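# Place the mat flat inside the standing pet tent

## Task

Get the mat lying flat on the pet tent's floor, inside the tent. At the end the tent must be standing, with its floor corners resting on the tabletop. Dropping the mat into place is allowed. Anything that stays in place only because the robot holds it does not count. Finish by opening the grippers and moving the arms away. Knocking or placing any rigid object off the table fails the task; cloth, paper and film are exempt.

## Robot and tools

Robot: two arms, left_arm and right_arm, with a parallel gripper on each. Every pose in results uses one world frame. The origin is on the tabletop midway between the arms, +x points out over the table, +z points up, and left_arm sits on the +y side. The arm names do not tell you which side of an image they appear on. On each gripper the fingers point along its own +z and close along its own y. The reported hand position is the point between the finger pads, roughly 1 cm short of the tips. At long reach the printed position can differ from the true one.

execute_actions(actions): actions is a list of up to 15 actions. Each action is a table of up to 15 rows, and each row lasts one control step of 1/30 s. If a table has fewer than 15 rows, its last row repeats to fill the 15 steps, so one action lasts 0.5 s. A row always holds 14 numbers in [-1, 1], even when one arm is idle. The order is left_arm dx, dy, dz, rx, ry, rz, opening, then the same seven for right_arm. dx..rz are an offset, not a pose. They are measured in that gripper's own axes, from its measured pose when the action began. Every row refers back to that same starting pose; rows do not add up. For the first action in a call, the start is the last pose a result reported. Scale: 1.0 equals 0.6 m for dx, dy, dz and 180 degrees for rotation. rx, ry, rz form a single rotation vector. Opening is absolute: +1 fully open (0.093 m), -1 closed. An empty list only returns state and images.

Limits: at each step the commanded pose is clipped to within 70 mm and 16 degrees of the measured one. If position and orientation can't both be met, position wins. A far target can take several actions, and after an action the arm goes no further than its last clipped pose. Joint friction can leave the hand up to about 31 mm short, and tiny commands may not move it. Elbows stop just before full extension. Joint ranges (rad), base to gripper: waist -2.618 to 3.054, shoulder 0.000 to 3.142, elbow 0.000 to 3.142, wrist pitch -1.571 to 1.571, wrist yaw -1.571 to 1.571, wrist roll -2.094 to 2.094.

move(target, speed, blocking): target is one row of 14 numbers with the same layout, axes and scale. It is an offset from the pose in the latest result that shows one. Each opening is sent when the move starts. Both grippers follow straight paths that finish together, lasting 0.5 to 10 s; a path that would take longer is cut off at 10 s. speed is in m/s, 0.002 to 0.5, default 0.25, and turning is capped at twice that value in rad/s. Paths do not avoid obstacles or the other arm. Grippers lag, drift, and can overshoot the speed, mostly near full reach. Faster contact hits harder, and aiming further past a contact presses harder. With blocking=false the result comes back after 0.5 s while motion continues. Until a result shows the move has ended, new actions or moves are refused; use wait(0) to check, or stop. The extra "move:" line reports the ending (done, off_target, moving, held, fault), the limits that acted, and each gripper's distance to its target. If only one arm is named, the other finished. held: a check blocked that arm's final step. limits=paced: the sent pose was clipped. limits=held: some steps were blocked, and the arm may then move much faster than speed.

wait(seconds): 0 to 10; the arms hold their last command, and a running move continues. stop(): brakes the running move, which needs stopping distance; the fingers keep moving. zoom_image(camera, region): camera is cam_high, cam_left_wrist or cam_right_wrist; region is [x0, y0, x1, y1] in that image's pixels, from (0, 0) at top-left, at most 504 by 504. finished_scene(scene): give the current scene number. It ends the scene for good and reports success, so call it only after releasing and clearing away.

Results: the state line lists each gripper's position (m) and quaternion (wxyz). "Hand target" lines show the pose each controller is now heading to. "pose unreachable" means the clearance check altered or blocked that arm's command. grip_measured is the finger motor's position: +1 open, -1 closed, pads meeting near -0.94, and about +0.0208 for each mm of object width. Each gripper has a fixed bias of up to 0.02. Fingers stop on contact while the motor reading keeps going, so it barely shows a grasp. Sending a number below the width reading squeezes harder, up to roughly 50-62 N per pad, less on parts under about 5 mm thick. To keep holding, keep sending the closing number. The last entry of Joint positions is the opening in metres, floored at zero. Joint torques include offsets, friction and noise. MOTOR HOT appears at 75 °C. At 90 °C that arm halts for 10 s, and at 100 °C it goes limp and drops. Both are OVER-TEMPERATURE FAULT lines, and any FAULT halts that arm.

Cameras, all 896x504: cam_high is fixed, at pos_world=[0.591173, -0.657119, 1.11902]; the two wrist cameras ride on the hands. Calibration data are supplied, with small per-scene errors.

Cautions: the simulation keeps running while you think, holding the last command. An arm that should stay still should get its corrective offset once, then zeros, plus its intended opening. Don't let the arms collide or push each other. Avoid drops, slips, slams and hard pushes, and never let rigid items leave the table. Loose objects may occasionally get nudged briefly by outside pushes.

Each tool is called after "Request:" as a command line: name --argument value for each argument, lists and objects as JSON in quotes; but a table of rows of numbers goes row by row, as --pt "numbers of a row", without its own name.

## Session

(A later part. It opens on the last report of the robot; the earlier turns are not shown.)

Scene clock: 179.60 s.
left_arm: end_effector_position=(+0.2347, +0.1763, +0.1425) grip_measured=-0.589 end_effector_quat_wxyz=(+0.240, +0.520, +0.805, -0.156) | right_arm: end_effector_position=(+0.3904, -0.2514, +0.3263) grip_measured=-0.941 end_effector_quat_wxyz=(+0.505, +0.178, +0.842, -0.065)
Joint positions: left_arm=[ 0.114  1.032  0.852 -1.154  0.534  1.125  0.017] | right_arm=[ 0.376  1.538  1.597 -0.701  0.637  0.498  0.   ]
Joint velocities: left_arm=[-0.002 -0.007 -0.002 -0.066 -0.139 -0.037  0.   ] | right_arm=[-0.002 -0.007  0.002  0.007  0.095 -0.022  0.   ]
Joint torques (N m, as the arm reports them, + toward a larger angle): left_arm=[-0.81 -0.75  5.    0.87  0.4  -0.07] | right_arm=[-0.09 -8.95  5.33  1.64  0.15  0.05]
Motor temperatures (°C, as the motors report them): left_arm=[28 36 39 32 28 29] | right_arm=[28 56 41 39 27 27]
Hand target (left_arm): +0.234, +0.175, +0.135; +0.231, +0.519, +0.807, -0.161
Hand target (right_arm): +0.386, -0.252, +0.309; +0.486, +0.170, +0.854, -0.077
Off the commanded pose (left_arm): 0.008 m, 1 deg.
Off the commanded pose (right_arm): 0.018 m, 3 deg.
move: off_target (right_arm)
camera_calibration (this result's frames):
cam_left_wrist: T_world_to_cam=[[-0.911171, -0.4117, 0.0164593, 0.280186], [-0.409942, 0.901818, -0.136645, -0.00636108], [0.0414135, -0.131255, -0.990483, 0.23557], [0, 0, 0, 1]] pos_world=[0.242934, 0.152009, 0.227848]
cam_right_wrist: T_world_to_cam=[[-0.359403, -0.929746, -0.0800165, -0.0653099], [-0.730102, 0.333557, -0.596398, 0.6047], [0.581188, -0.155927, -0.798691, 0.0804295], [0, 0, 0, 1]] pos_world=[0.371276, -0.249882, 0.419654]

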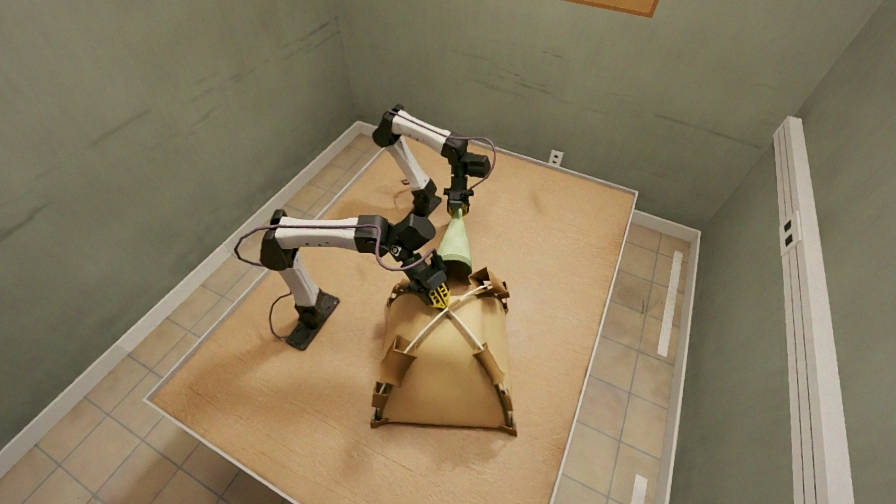

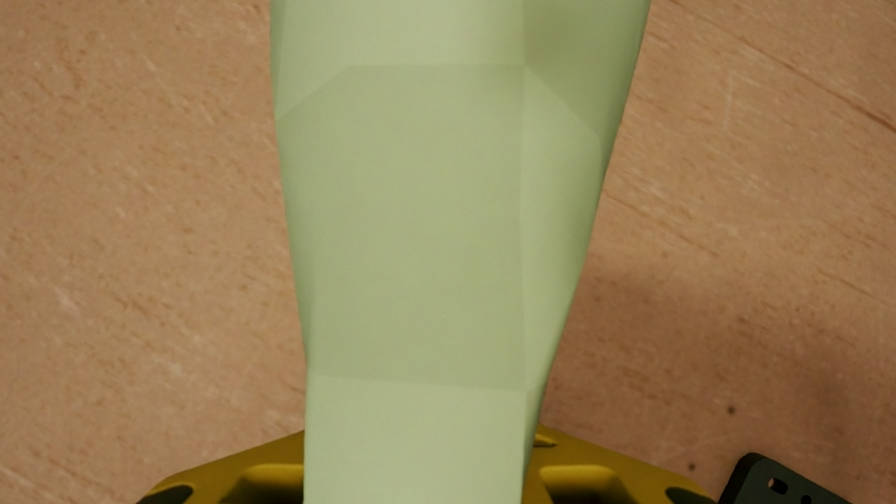

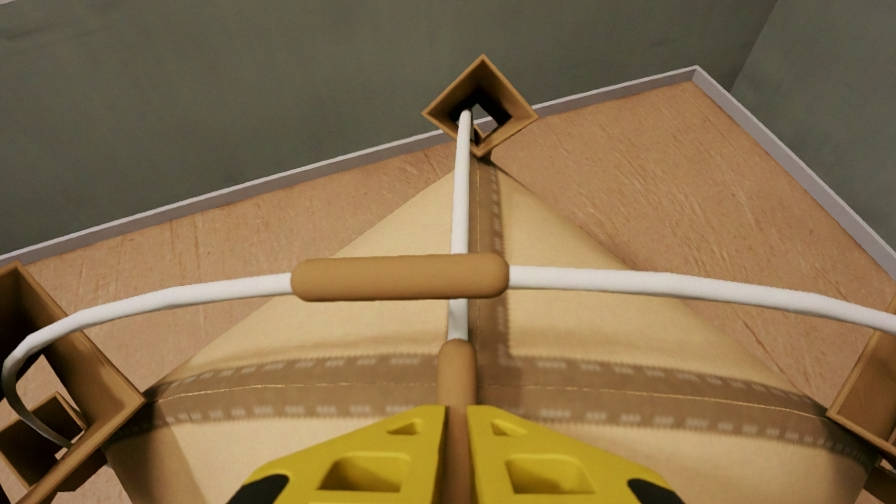

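Request:
move --target '[-0.111,0.014,0.073,0,0,0,-0.6, 0.025,0,0.008,0,0.012,0,-0.95]' --speed 0.08

Request:
zoom_image --camera "cam_high" --region '[380, 170, 560, 330]'

Scene clock: 184.13 s.
left_arm: end_effector_position=(+0.2645, +0.1095, +0.1342) grip_measured=-0.589 end_effector_quat_wxyz=(+0.226, +0.519, +0.807, -0.165) | right_arm: end_effector_position=(+0.3908, -0.2505, +0.3265) grip_measured=-0.941 end_effector_quat_wxyz=(+0.506, +0.185, +0.841, -0.058)
Joint positions: left_arm=[-0.238  1.176  0.888 -0.903  0.432  0.75   0.017] | right_arm=[ 0.376  1.538  1.596 -0.698  0.632  0.515  0.   ]
Joint velocities: left_arm=[-0.017  0.002 -0.012 -0.007 -0.095 -0.095 -0.   ] | right_arm=[-0.007 -0.002 -0.002  0.037  0.007 -0.066 -0.   ]
Joint torques (N m, as the arm reports them, + toward a larger angle): left_arm=[-0.73 -2.64  8.22  1.23  0.27 -0.05] | right_arm=[-0.12 -8.93  5.68  1.66  0.07  0.12]
Motor temperatures (°C, as the motors report them): left_arm=[28 36 39 32 28 29] | right_arm=[28 56 41 39 27 27]
Hand target (left_arm): +0.274, +0.105, +0.141; +0.239, +0.520, +0.804, -0.160
Hand target (right_arm): +0.388, -0.250, +0.311; +0.489, +0.179, +0.851, -0.062
Off the commanded pose (left_arm): 0.013 m, 2 deg.
Off the commanded pose (right_arm): 0.016 m, 2 deg.
move: off_target (left_arm, right_arm)
camera_calibration (this result's frames):
cam_left_wrist: T_world_to_cam=[[-0.912126, -0.4072, 0.0470647, 0.275645], [-0.409843, 0.903852, -0.1228, 0.0629567], [0.00746473, -0.131299, -0.991315, 0.226492], [0, 0, 0, 1]] pos_world=[0.275534, 0.085077, 0.219283]
cam_right_wrist: T_world_to_cam=[[-0.362951, -0.926474, -0.0995625, -0.0556701], [-0.724613, 0.347807, -0.594951, 0.605759], [0.585835, -0.143794, -0.797571, 0.0812576], [0, 0, 0, 1]] pos_world=[0.371131, -0.25058, 0.419663]

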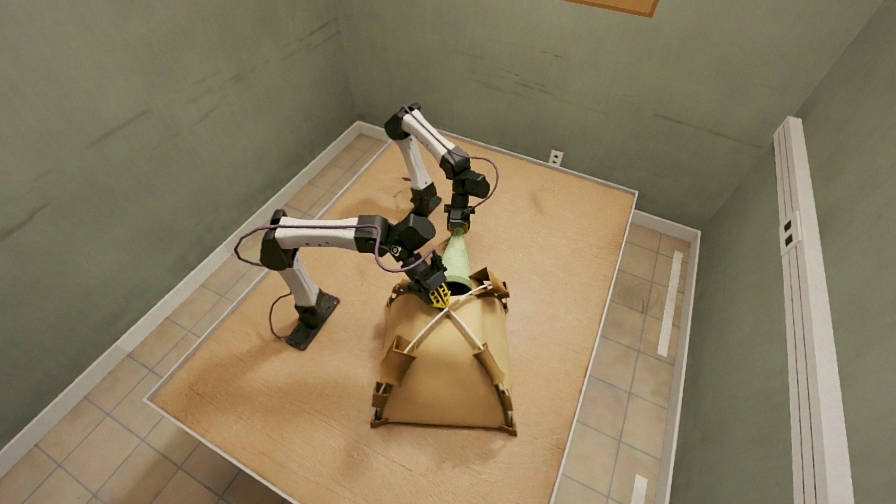

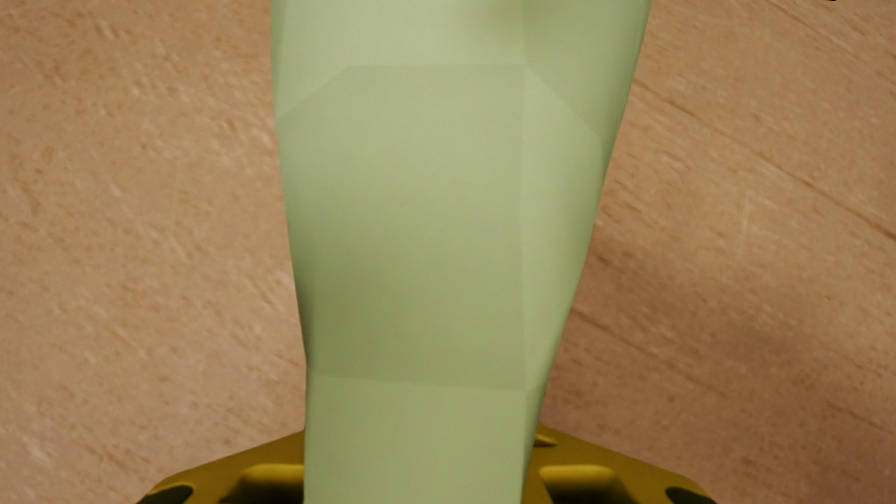

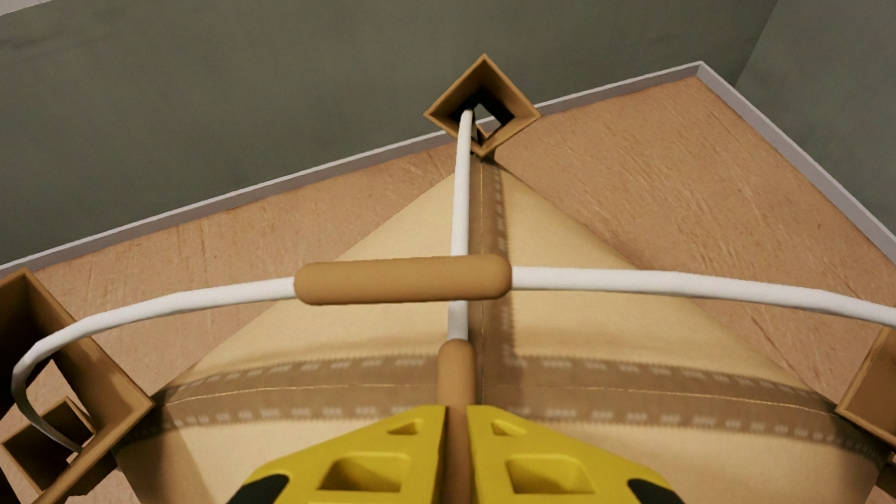

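Region (380, 170, 560, 330) of cam_high's 896x504 image, scaled by 2.800, with more detail than that image has.

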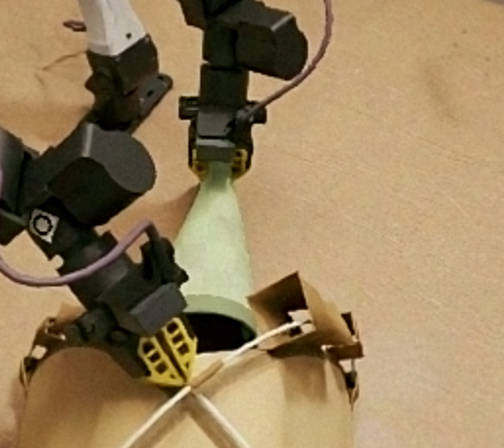

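Request:
move --target '[-0.012,0.022,-0.018,0,-0.045,0,-0.6, 0.025,0,0.008,0,0.012,0,-0.95]' --speed 0.08

Request:
zoom_image --camera "cam_high" --region '[380, 170, 560, 330]'

Scene clock: 186.83 s.
left_arm: end_effector_position=(+0.2792, +0.1162, +0.1464) grip_measured=-0.589 end_effector_quat_wxyz=(+0.270, +0.506, +0.796, -0.195) | right_arm: end_effector_position=(+0.3912, -0.2495, +0.3265) grip_measured=-0.941 end_effector_quat_wxyz=(+0.506, +0.190, +0.839, -0.052)
Joint positions: left_arm=[-0.127  1.176  0.888 -0.867  0.554  0.814  0.017] | right_arm=[ 0.376  1.538  1.596 -0.696  0.627  0.531  0.   ]
Joint velocities: left_arm=[-0.002 -0.027 -0.007 -0.051 -0.037  0.007  0.   ] | right_arm=[ 0.012  0.007  0.012 -0.007 -0.037 -0.037  0.   ]
Joint torques (N m, as the arm reports them, + toward a larger angle): left_arm=[ 0.29 -5.66  4.97  1.26  0.55  0.09] | right_arm=[-0.07 -8.93  5.69  1.7   0.07  0.14]
Motor temperatures (°C, as the motors report them): left_arm=[28 35 39 32 28 29] | right_arm=[28 55 41 39 27 27]
Hand target (left_arm): +0.277, +0.115, +0.147; +0.282, +0.507, +0.789, -0.200
Hand target (right_arm): +0.388, -0.248, +0.311; +0.490, +0.186, +0.850, -0.055
Off the commanded pose (left_arm): 0.003 m, 2 deg.
Off the commanded pose (right_arm): 0.016 m, 2 deg.
move: off_target (right_arm)
camera_calibration (this result's frames):
cam_left_wrist: T_world_to_cam=[[-0.909638, -0.412154, 0.0518483, 0.290351], [-0.412315, 0.880626, -0.233439, 0.0839668], [0.0505538, -0.233722, -0.970988, 0.236169], [0, 0, 0, 1]] pos_world=[0.286796, 0.100924, 0.233864]
cam_right_wrist: T_world_to_cam=[[-0.365261, -0.923596, -0.116422, -0.0475651], [-0.720689, 0.359719, -0.59263, 0.60635], [0.58923, -0.13256, -0.797017, 0.0825036], [0, 0, 0, 1]] pos_world=[0.371003, -0.25111, 0.41956]

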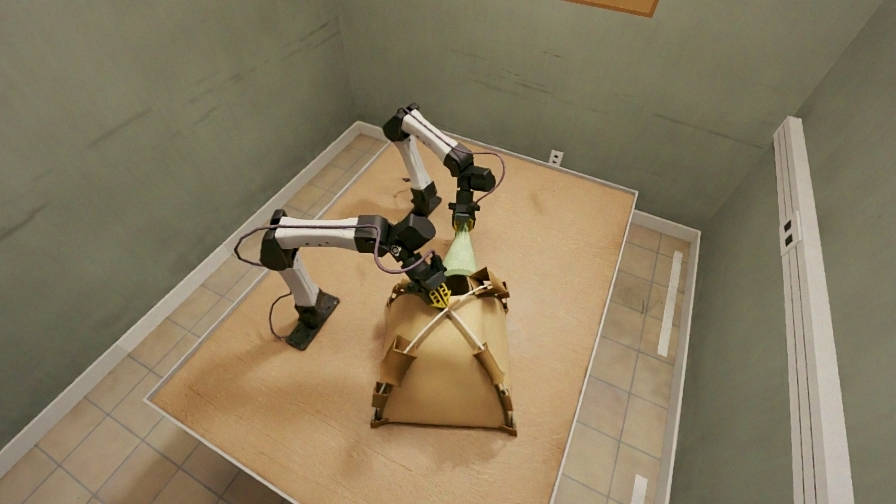

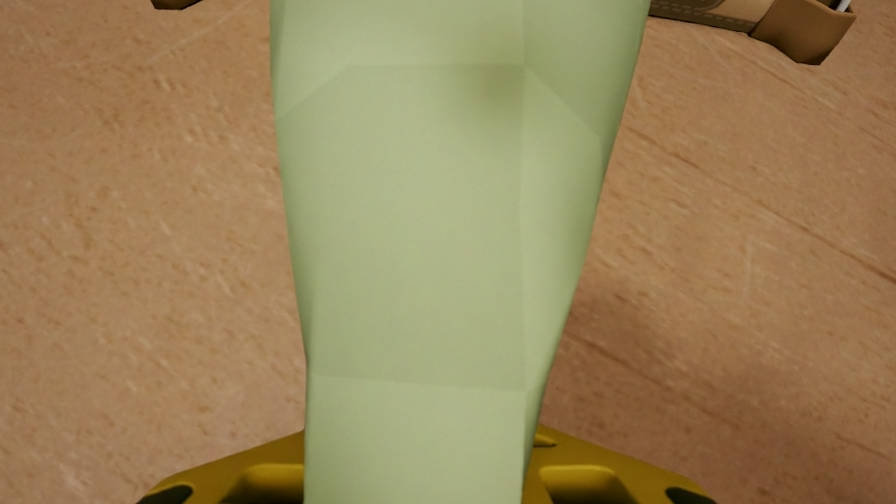

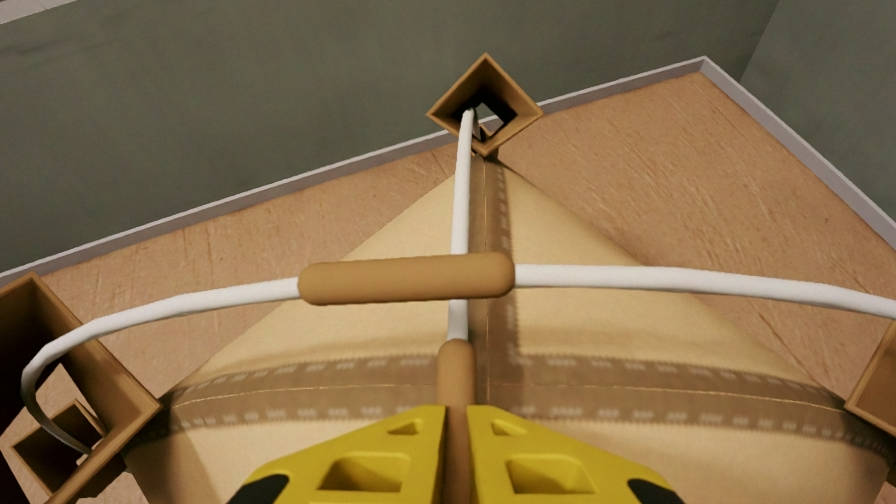

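Region (380, 170, 560, 330) of cam_high's 896x504 image, scaled by 2.800, with more detail than that image has.

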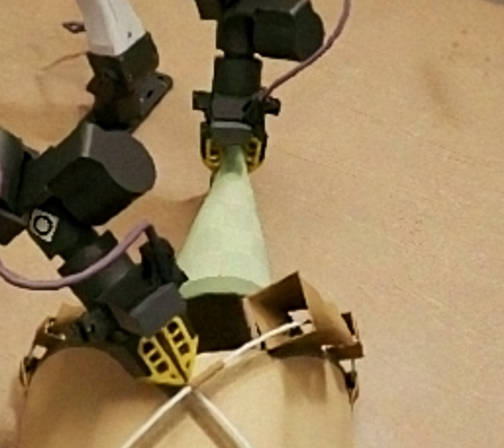

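Request:
move --target '[-0.096,-0.024,0.067,0,-0.008,0,-0.6, 0.025,0,0.008,0,0.01,-0.01,-0.95]' --speed 0.06

Scene clock: 190.67 s.
left_arm: end_effector_position=(+0.2852, +0.0522, +0.1427) grip_measured=-0.589 end_effector_quat_wxyz=(+0.263, +0.502, +0.798, -0.205) | right_arm: end_effector_position=(+0.3915, -0.2491, +0.3267) grip_measured=-0.941 end_effector_quat_wxyz=(+0.507, +0.189, +0.840, -0.051)
Joint positions: left_arm=[-0.389  1.269  0.917 -0.69   0.451  0.539  0.017] | right_arm=[ 0.376  1.538  1.596 -0.693  0.625  0.528  0.   ]
Joint velocities: left_arm=[-0.002 -0.012  0.007  0.007 -0.095  0.007 -0.   ] | right_arm=[ 0.002 -0.017 -0.002  0.007 -0.007 -0.007  0.001]
Joint torques (N m, as the arm reports them, + toward a larger angle): left_arm=[-0.82 -3.75  8.41  1.53  0.26 -0.03] | right_arm=[ 0.11 -9.2   5.12  1.81  0.06 -0.01]
Motor temperatures (°C, as the motors report them): left_arm=[28 35 40 33 28 29] | right_arm=[28 55 41 39 27 27]
Hand target (left_arm): +0.294, +0.046, +0.151; +0.279, +0.503, +0.792, -0.204
Hand target (right_arm): +0.389, -0.247, +0.311; +0.492, +0.178, +0.850, -0.057
Off the commanded pose (left_arm): 0.015 m, 2 deg.
Off the commanded pose (right_arm): 0.016 m, 3 deg.
move: off_target (left_arm, right_arm)
camera_calibration (this result's frames):
cam_left_wrist: T_world_to_cam=[[-0.908419, -0.410682, 0.0782024, 0.265468], [-0.417203, 0.878567, -0.232511, 0.143252], [0.026782, -0.243843, -0.969445, 0.224411], [0, 0, 0, 1]] pos_world=[0.294911, 0.0378883, 0.230101]
cam_right_wrist: T_world_to_cam=[[-0.362119, -0.924844, -0.11633, -0.0485584], [-0.721454, 0.357107, -0.593277, 0.606411], [0.590232, -0.13091, -0.796548, 0.0824543], [0, 0, 0, 1]] pos_world=[0.371247, -0.250668, 0.4198]

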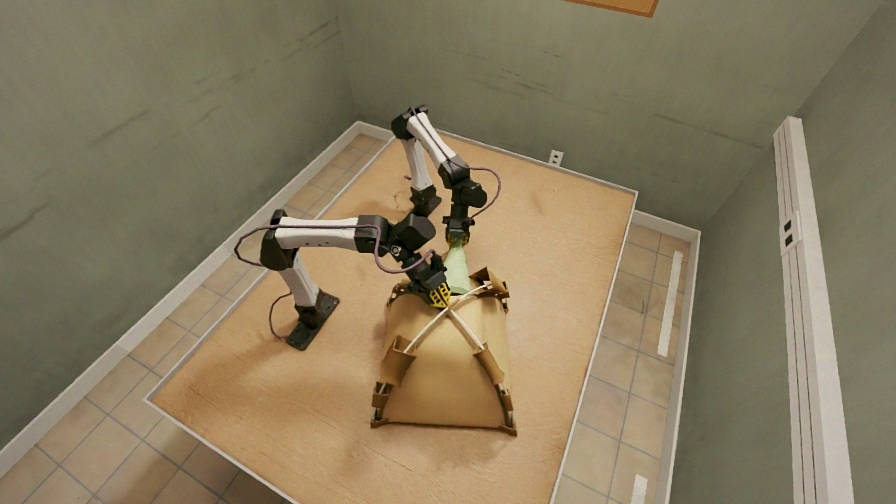

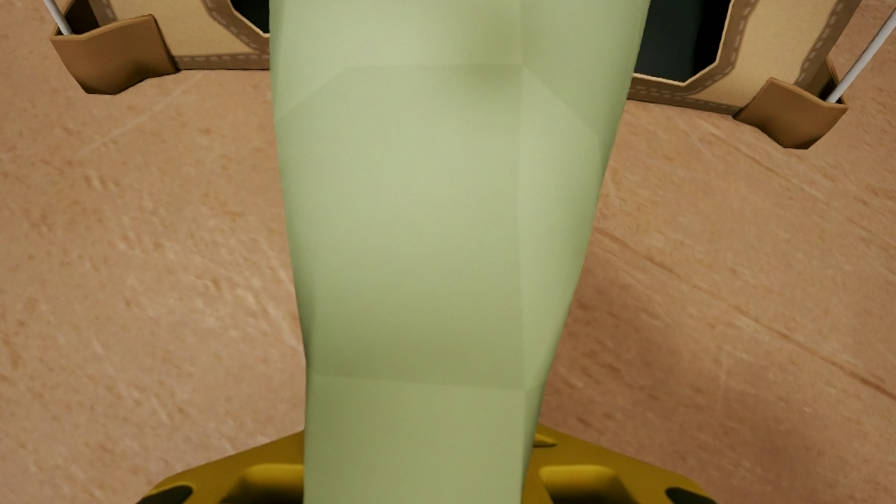

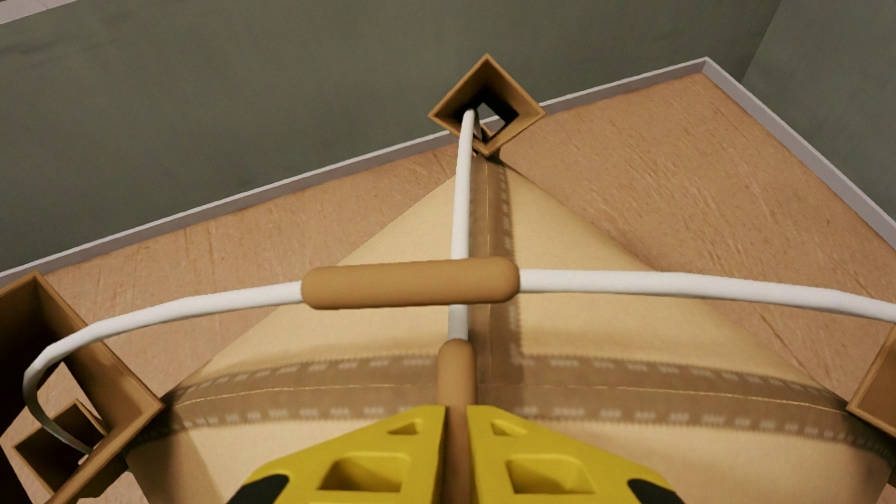

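Request:
move --target '[-0.097,0.003,0.065,-0.0074,-0.006,0.0228,-0.6, 0.025,0,0.008,0,0.01,-0.005,-0.95]' --speed 0.06

Scene clock: 194.00 s.
left_arm: end_effector_position=(+0.3064, -0.0024, +0.1398) grip_measured=-0.589 end_effector_quat_wxyz=(+0.265, +0.526, +0.785, -0.194) | right_arm: end_effector_position=(+0.3917, -0.2487, +0.3269) grip_measured=-0.941 end_effector_quat_wxyz=(+0.507, +0.188, +0.840, -0.050)
Joint positions: left_arm=[-0.538  1.448  1.043 -0.591  0.364  0.462  0.017] | right_arm=[ 0.376  1.538  1.596 -0.692  0.623  0.528  0.   ]
Joint velocities: left_arm=[-0.017  0.007  0.007 -0.022 -0.007 -0.037 -0.   ] | right_arm=[-0.017 -0.012  0.007  0.037  0.007 -0.066 -0.   ]
Joint torques (N m, as the arm reports them, + toward a larger angle): left_arm=[-0.77 -5.54  8.35  1.68  0.17 -0.04] | right_arm=[ 0.08 -9.17  5.14  1.81  0.08  0.12]
Motor temperatures (°C, as the motors report them): left_arm=[28 35 40 33 28 29] | right_arm=[28 55 41 39 27 27]
Hand target (left_arm): +0.315, -0.011, +0.147; +0.283, +0.525, +0.779, -0.193
Hand target (right_arm): +0.389, -0.247, +0.312; +0.493, +0.183, +0.849, -0.052
Off the commanded pose (left_arm): 0.015 m, 2 deg.
Off the commanded pose (right_arm): 0.016 m, 2 deg.
move: off_target (left_arm, right_arm)
camera_calibration (this result's frames):
cam_left_wrist: T_world_to_cam=[[-0.927034, -0.372859, 0.0397914, 0.273713], [-0.371937, 0.900846, -0.223917, 0.184468], [0.0476435, -0.222378, -0.973796, 0.202024], [0, 0, 0, 1]] pos_world=[0.312727, -0.0191947, 0.227144]
cam_right_wrist: T_world_to_cam=[[-0.360586, -0.925207, -0.118194, -0.0481996], [-0.721439, 0.356974, -0.593376, 0.606509], [0.591188, -0.128693, -0.7962, 0.0825606], [0, 0, 0, 1]] pos_world=[0.371371, -0.250477, 0.419926]

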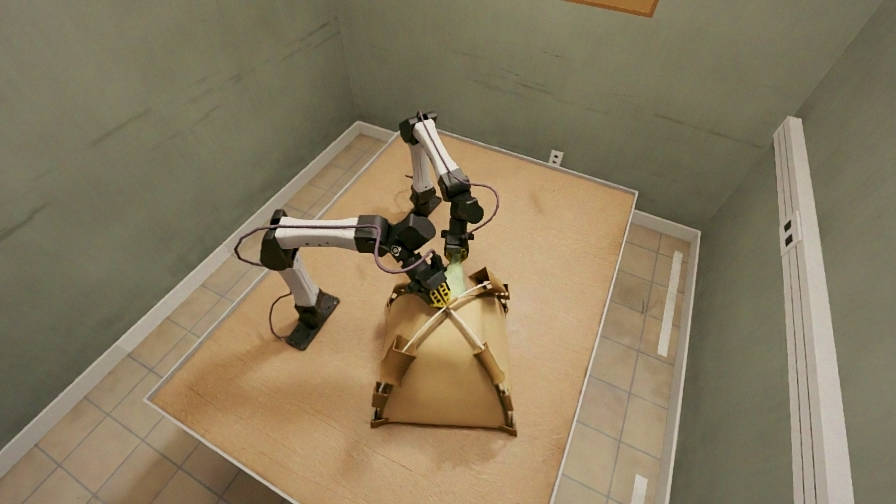

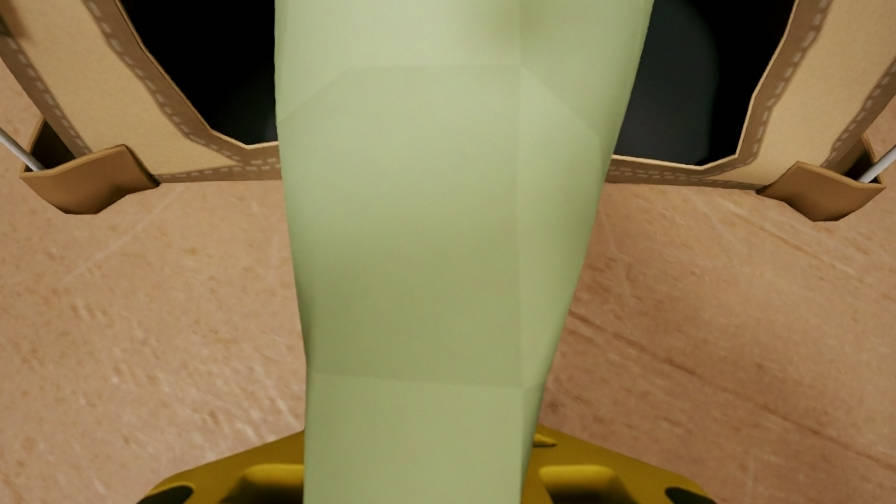

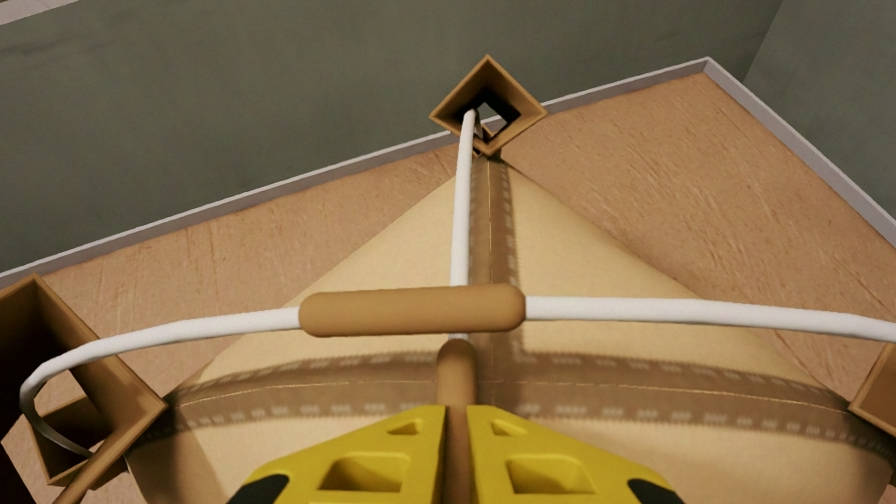

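Request:
move --target '[-0.143,0.008,0.088,0,-0.01,0.005,-0.6, 0.025,0,0.008,0,0.01,-0.005,-0.95]' --speed 0.06

Scene clock: 196.57 s.
left_arm: end_effector_position=(+0.3418, -0.0845, +0.1419) grip_measured=-0.589 end_effector_quat_wxyz=(+0.262, +0.529, +0.782, -0.199) | right_arm: end_effector_position=(+0.3918, -0.2484, +0.3270) grip_measured=-0.941 end_effector_quat_wxyz=(+0.507, +0.188, +0.840, -0.049)
Joint positions: left_arm=[-0.664  1.743  1.348 -0.568  0.309  0.357  0.017] | right_arm=[ 0.376  1.538  1.596 -0.691  0.621  0.528  0.   ]
Joint velocities: left_arm=[-0.002  0.017 -0.002 -0.037  0.022 -0.037 -0.   ] | right_arm=[-0.012 -0.007 -0.022 -0.007 -0.081 -0.007 -0.   ]
Joint torques (N m, as the arm reports them, + toward a larger angle): left_arm=[-0.76 -8.95  8.51  1.66  0.12 -0.04] | right_arm=[ 0.1  -9.27  5.06  1.82  0.06  0.12]
Motor temperatures (°C, as the motors report them): left_arm=[28 35 41 33 28 29] | right_arm=[28 54 41 39 27 27]
Hand target (left_arm): +0.348, -0.093, +0.149; +0.278, +0.528, +0.777, -0.201
Hand target (right_arm): +0.389, -0.246, +0.312; +0.493, +0.183, +0.849, -0.051
Off the commanded pose (left_arm): 0.015 m, 2 deg.
Off the commanded pose (right_arm): 0.016 m, 2 deg.
move: off_target (left_arm, right_arm)
camera_calibration (this result's frames):
cam_left_wrist: T_world_to_cam=[[-0.931401, -0.360664, 0.0491168, 0.277023], [-0.362094, 0.904297, -0.226131, 0.269294], [0.0371413, -0.228404, -0.972858, 0.187111], [0, 0, 0, 1]] pos_world=[0.348579, -0.100872, 0.229321]
cam_right_wrist: T_world_to_cam=[[-0.359365, -0.925497, -0.11963, -0.0479365], [-0.721469, 0.356848, -0.593416, 0.606574], [0.591895, -0.126944, -0.795956, 0.0826669], [0, 0, 0, 1]] pos_world=[0.371467, -0.250326, 0.420015]

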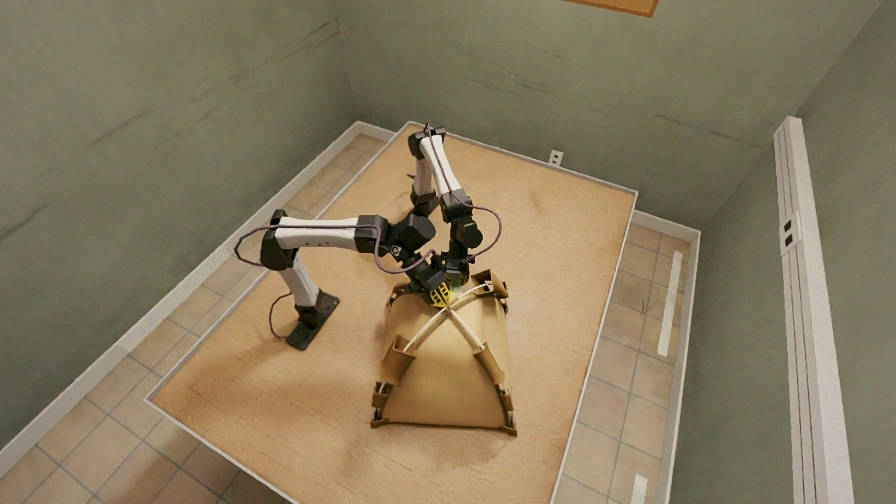

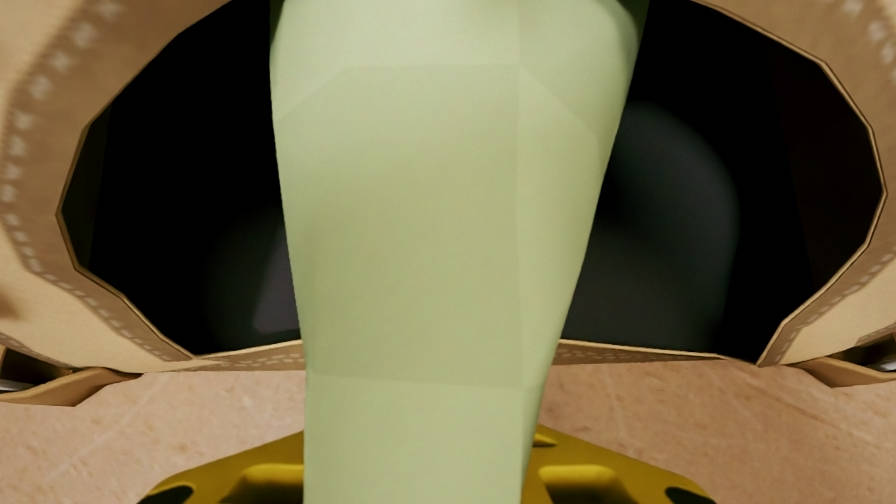

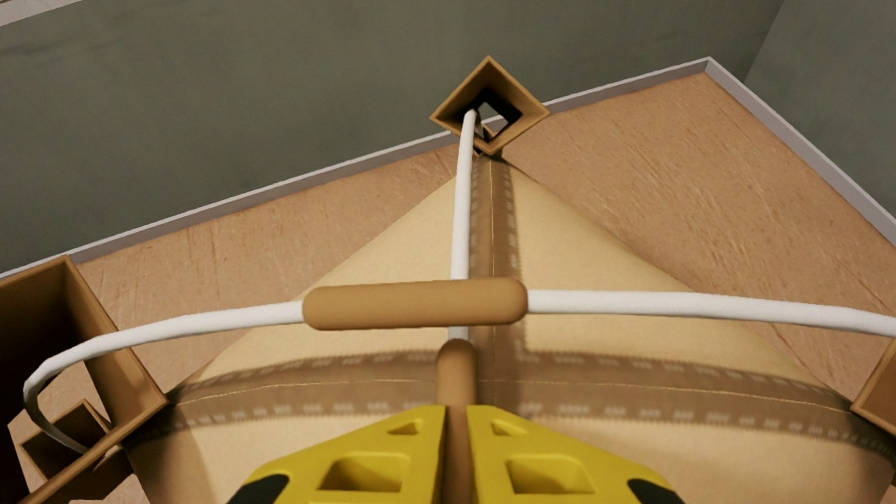

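Request:
move --target '[-0.068,-0.02,0.036,0,-0.012,0.005,-0.6, 0.025,0,0.008,0,0.01,-0.005,-0.95]' --speed 0.05

Scene clock: 200.53 s.
left_arm: end_effector_position=(+0.3422, -0.1198, +0.1424) grip_measured=-0.589 end_effector_quat_wxyz=(+0.262, +0.532, +0.780, -0.202) | right_arm: end_effector_position=(+0.3920, -0.2481, +0.3272) grip_measured=-0.941 end_effector_quat_wxyz=(+0.508, +0.188, +0.839, -0.048)
Joint positions: left_arm=[-0.729  1.834  1.458 -0.572  0.278  0.307  0.017] | right_arm=[ 0.376  1.538  1.596 -0.689  0.62   0.528  0.   ]
Joint velocities: left_arm=[-0.012 -0.012 -0.017  0.007 -0.037  0.007 -0.001] | right_arm=[-0.002 -0.002  0.002 -0.051 -0.066 -0.037  0.001]
Joint torques (N m, as the arm reports them, + toward a larger angle): left_arm=[-0.83 -9.92  8.51  1.72  0.19 -0.04] | right_arm=[ 0.12 -9.18  5.13  1.83  0.06  0.1 ]
Motor temperatures (°C, as the motors report them): left_arm=[28 36 41 34 28 29] | right_arm=[28 54 40 40 27 27]
Hand target (left_arm): +0.347, -0.131, +0.150; +0.278, +0.531, +0.773, -0.208
Hand target (right_arm): +0.389, -0.246, +0.312; +0.493, +0.182, +0.849, -0.050
Off the commanded pose (left_arm): 0.015 m, 2 deg.
Off the commanded pose (right_arm): 0.016 m, 2 deg.
move: off_target (left_arm, right_arm)
camera_calibration (this result's frames):
cam_left_wrist: T_world_to_cam=[[-0.934335, -0.352767, 0.0507376, 0.26631], [-0.354726, 0.90671, -0.228137, 0.299517], [0.0344748, -0.231154, -0.972306, 0.179994], [0, 0, 0, 1]] pos_world=[0.348864, -0.136024, 0.229828]
cam_right_wrist: T_world_to_cam=[[-0.358374, -0.925681, -0.121172, -0.0475367], [-0.721127, 0.35691, -0.593794, 0.606743], [0.592911, -0.12542, -0.795441, 0.0825491], [0, 0, 0, 1]] pos_world=[0.371559, -0.250203, 0.420184]

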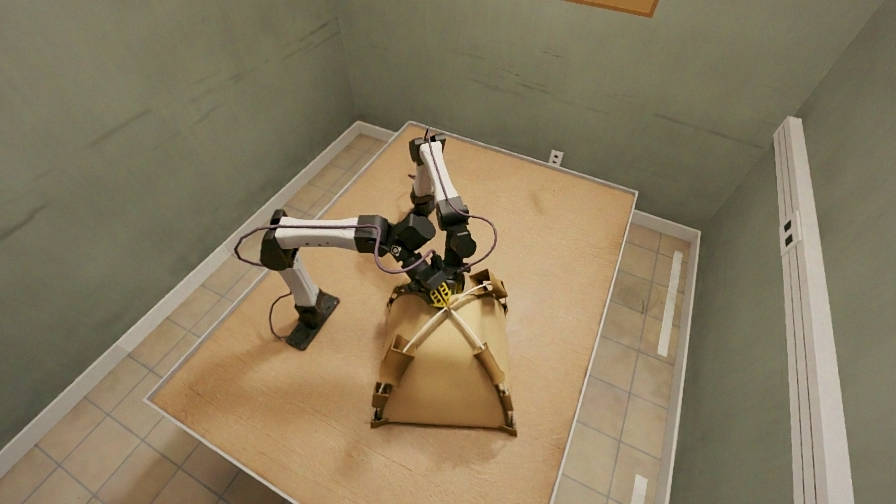

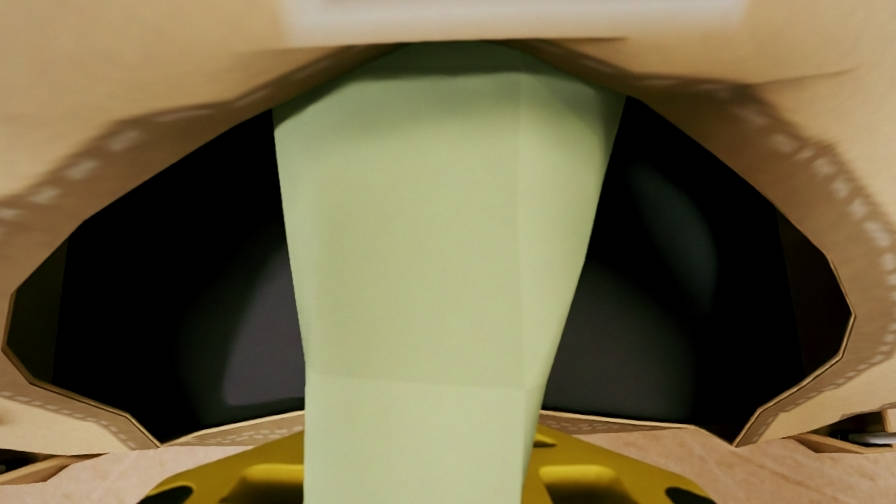

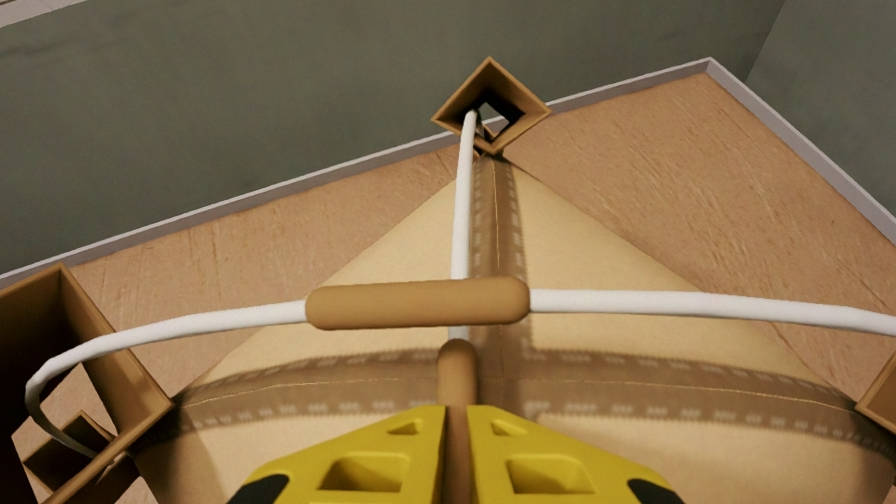

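Request:
move --target '[-0.058,0.004,0.045,0,-0.05,0.005,-0.2, 0.025,0,0.008,0,0.01,-0.005,-0.95]' --speed 0.05

Scene clock: 203.13 s.
left_arm: end_effector_position=(+0.3614, -0.1486, +0.1471) grip_measured=-0.199 end_effector_quat_wxyz=(+0.317, +0.519, +0.761, -0.225) | right_arm: end_effector_position=(+0.3929, -0.2476, +0.3266) grip_measured=-0.941 end_effector_quat_wxyz=(+0.509, +0.188, +0.839, -0.046)
Joint positions: left_arm=[-0.738  1.883  1.458 -0.389  0.288  0.272  0.036] | right_arm=[ 0.376  1.538  1.591 -0.68   0.619  0.528  0.   ]
Joint velocities: left_arm=[ 0.007 -0.007  0.017  0.051  0.022  0.051 -0.001] | right_arm=[-0.007  0.012 -0.002  0.037  0.037 -0.007  0.   ]
Joint torques (N m, as the arm reports them, + toward a larger angle): left_arm=[ -0.98 -10.02   6.13   2.19   0.41  -0.03] | right_arm=[ 0.12 -9.24  5.45  1.72  0.06  0.11]
Motor temperatures (°C, as the motors report them): left_arm=[28 36 41 34 28 29] | right_arm=[28 54 40 40 27 27]
Hand target (left_arm): +0.359, -0.159, +0.142; +0.323, +0.522, +0.752, -0.240
Hand target (right_arm): +0.390, -0.246, +0.312; +0.494, +0.182, +0.849, -0.049
Off the commanded pose (left_arm): 0.012 m, 2 deg.
Off the commanded pose (right_arm): 0.015 m, 2 deg.
move: off_target (left_arm, right_arm)
camera_calibration (this result's frames):
cam_left_wrist: T_world_to_cam=[[-0.933073, -0.358512, 0.02906, 0.275737], [-0.34558, 0.871138, -0.348846, 0.342663], [0.0997503, -0.335541, -0.936729, 0.132878], [0, 0, 0, 1]] pos_world=[0.362446, -0.155066, 0.235994]
cam_right_wrist: T_world_to_cam=[[-0.356802, -0.925816, -0.124729, -0.046245], [-0.719491, 0.357503, -0.595419, 0.606836], [0.59584, -0.122706, -0.793674, 0.0806184], [0, 0, 0, 1]] pos_world=[0.372077, -0.249868, 0.419538]

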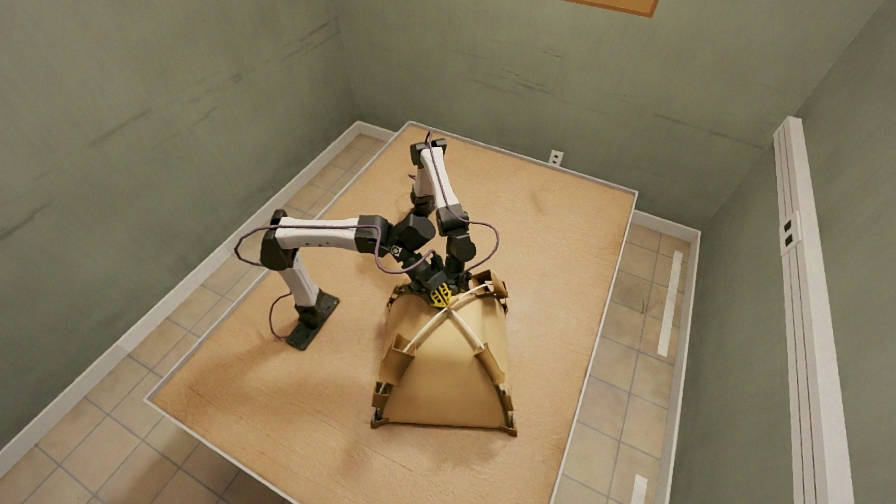

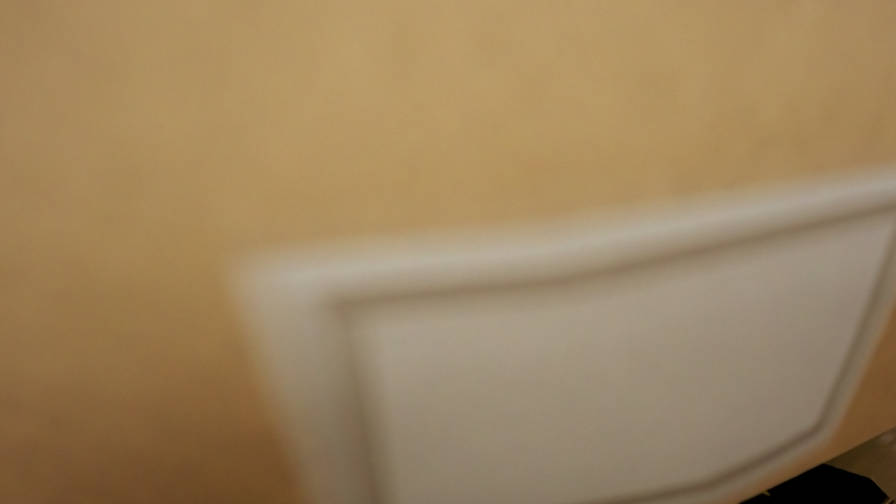

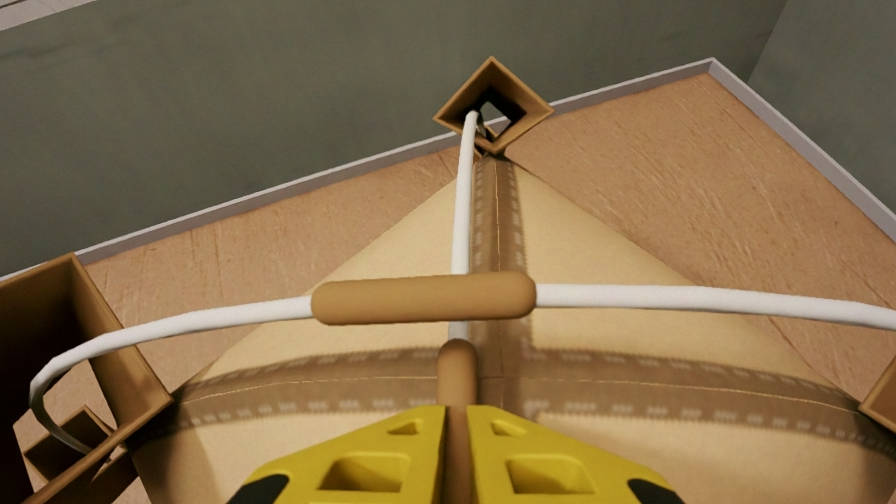

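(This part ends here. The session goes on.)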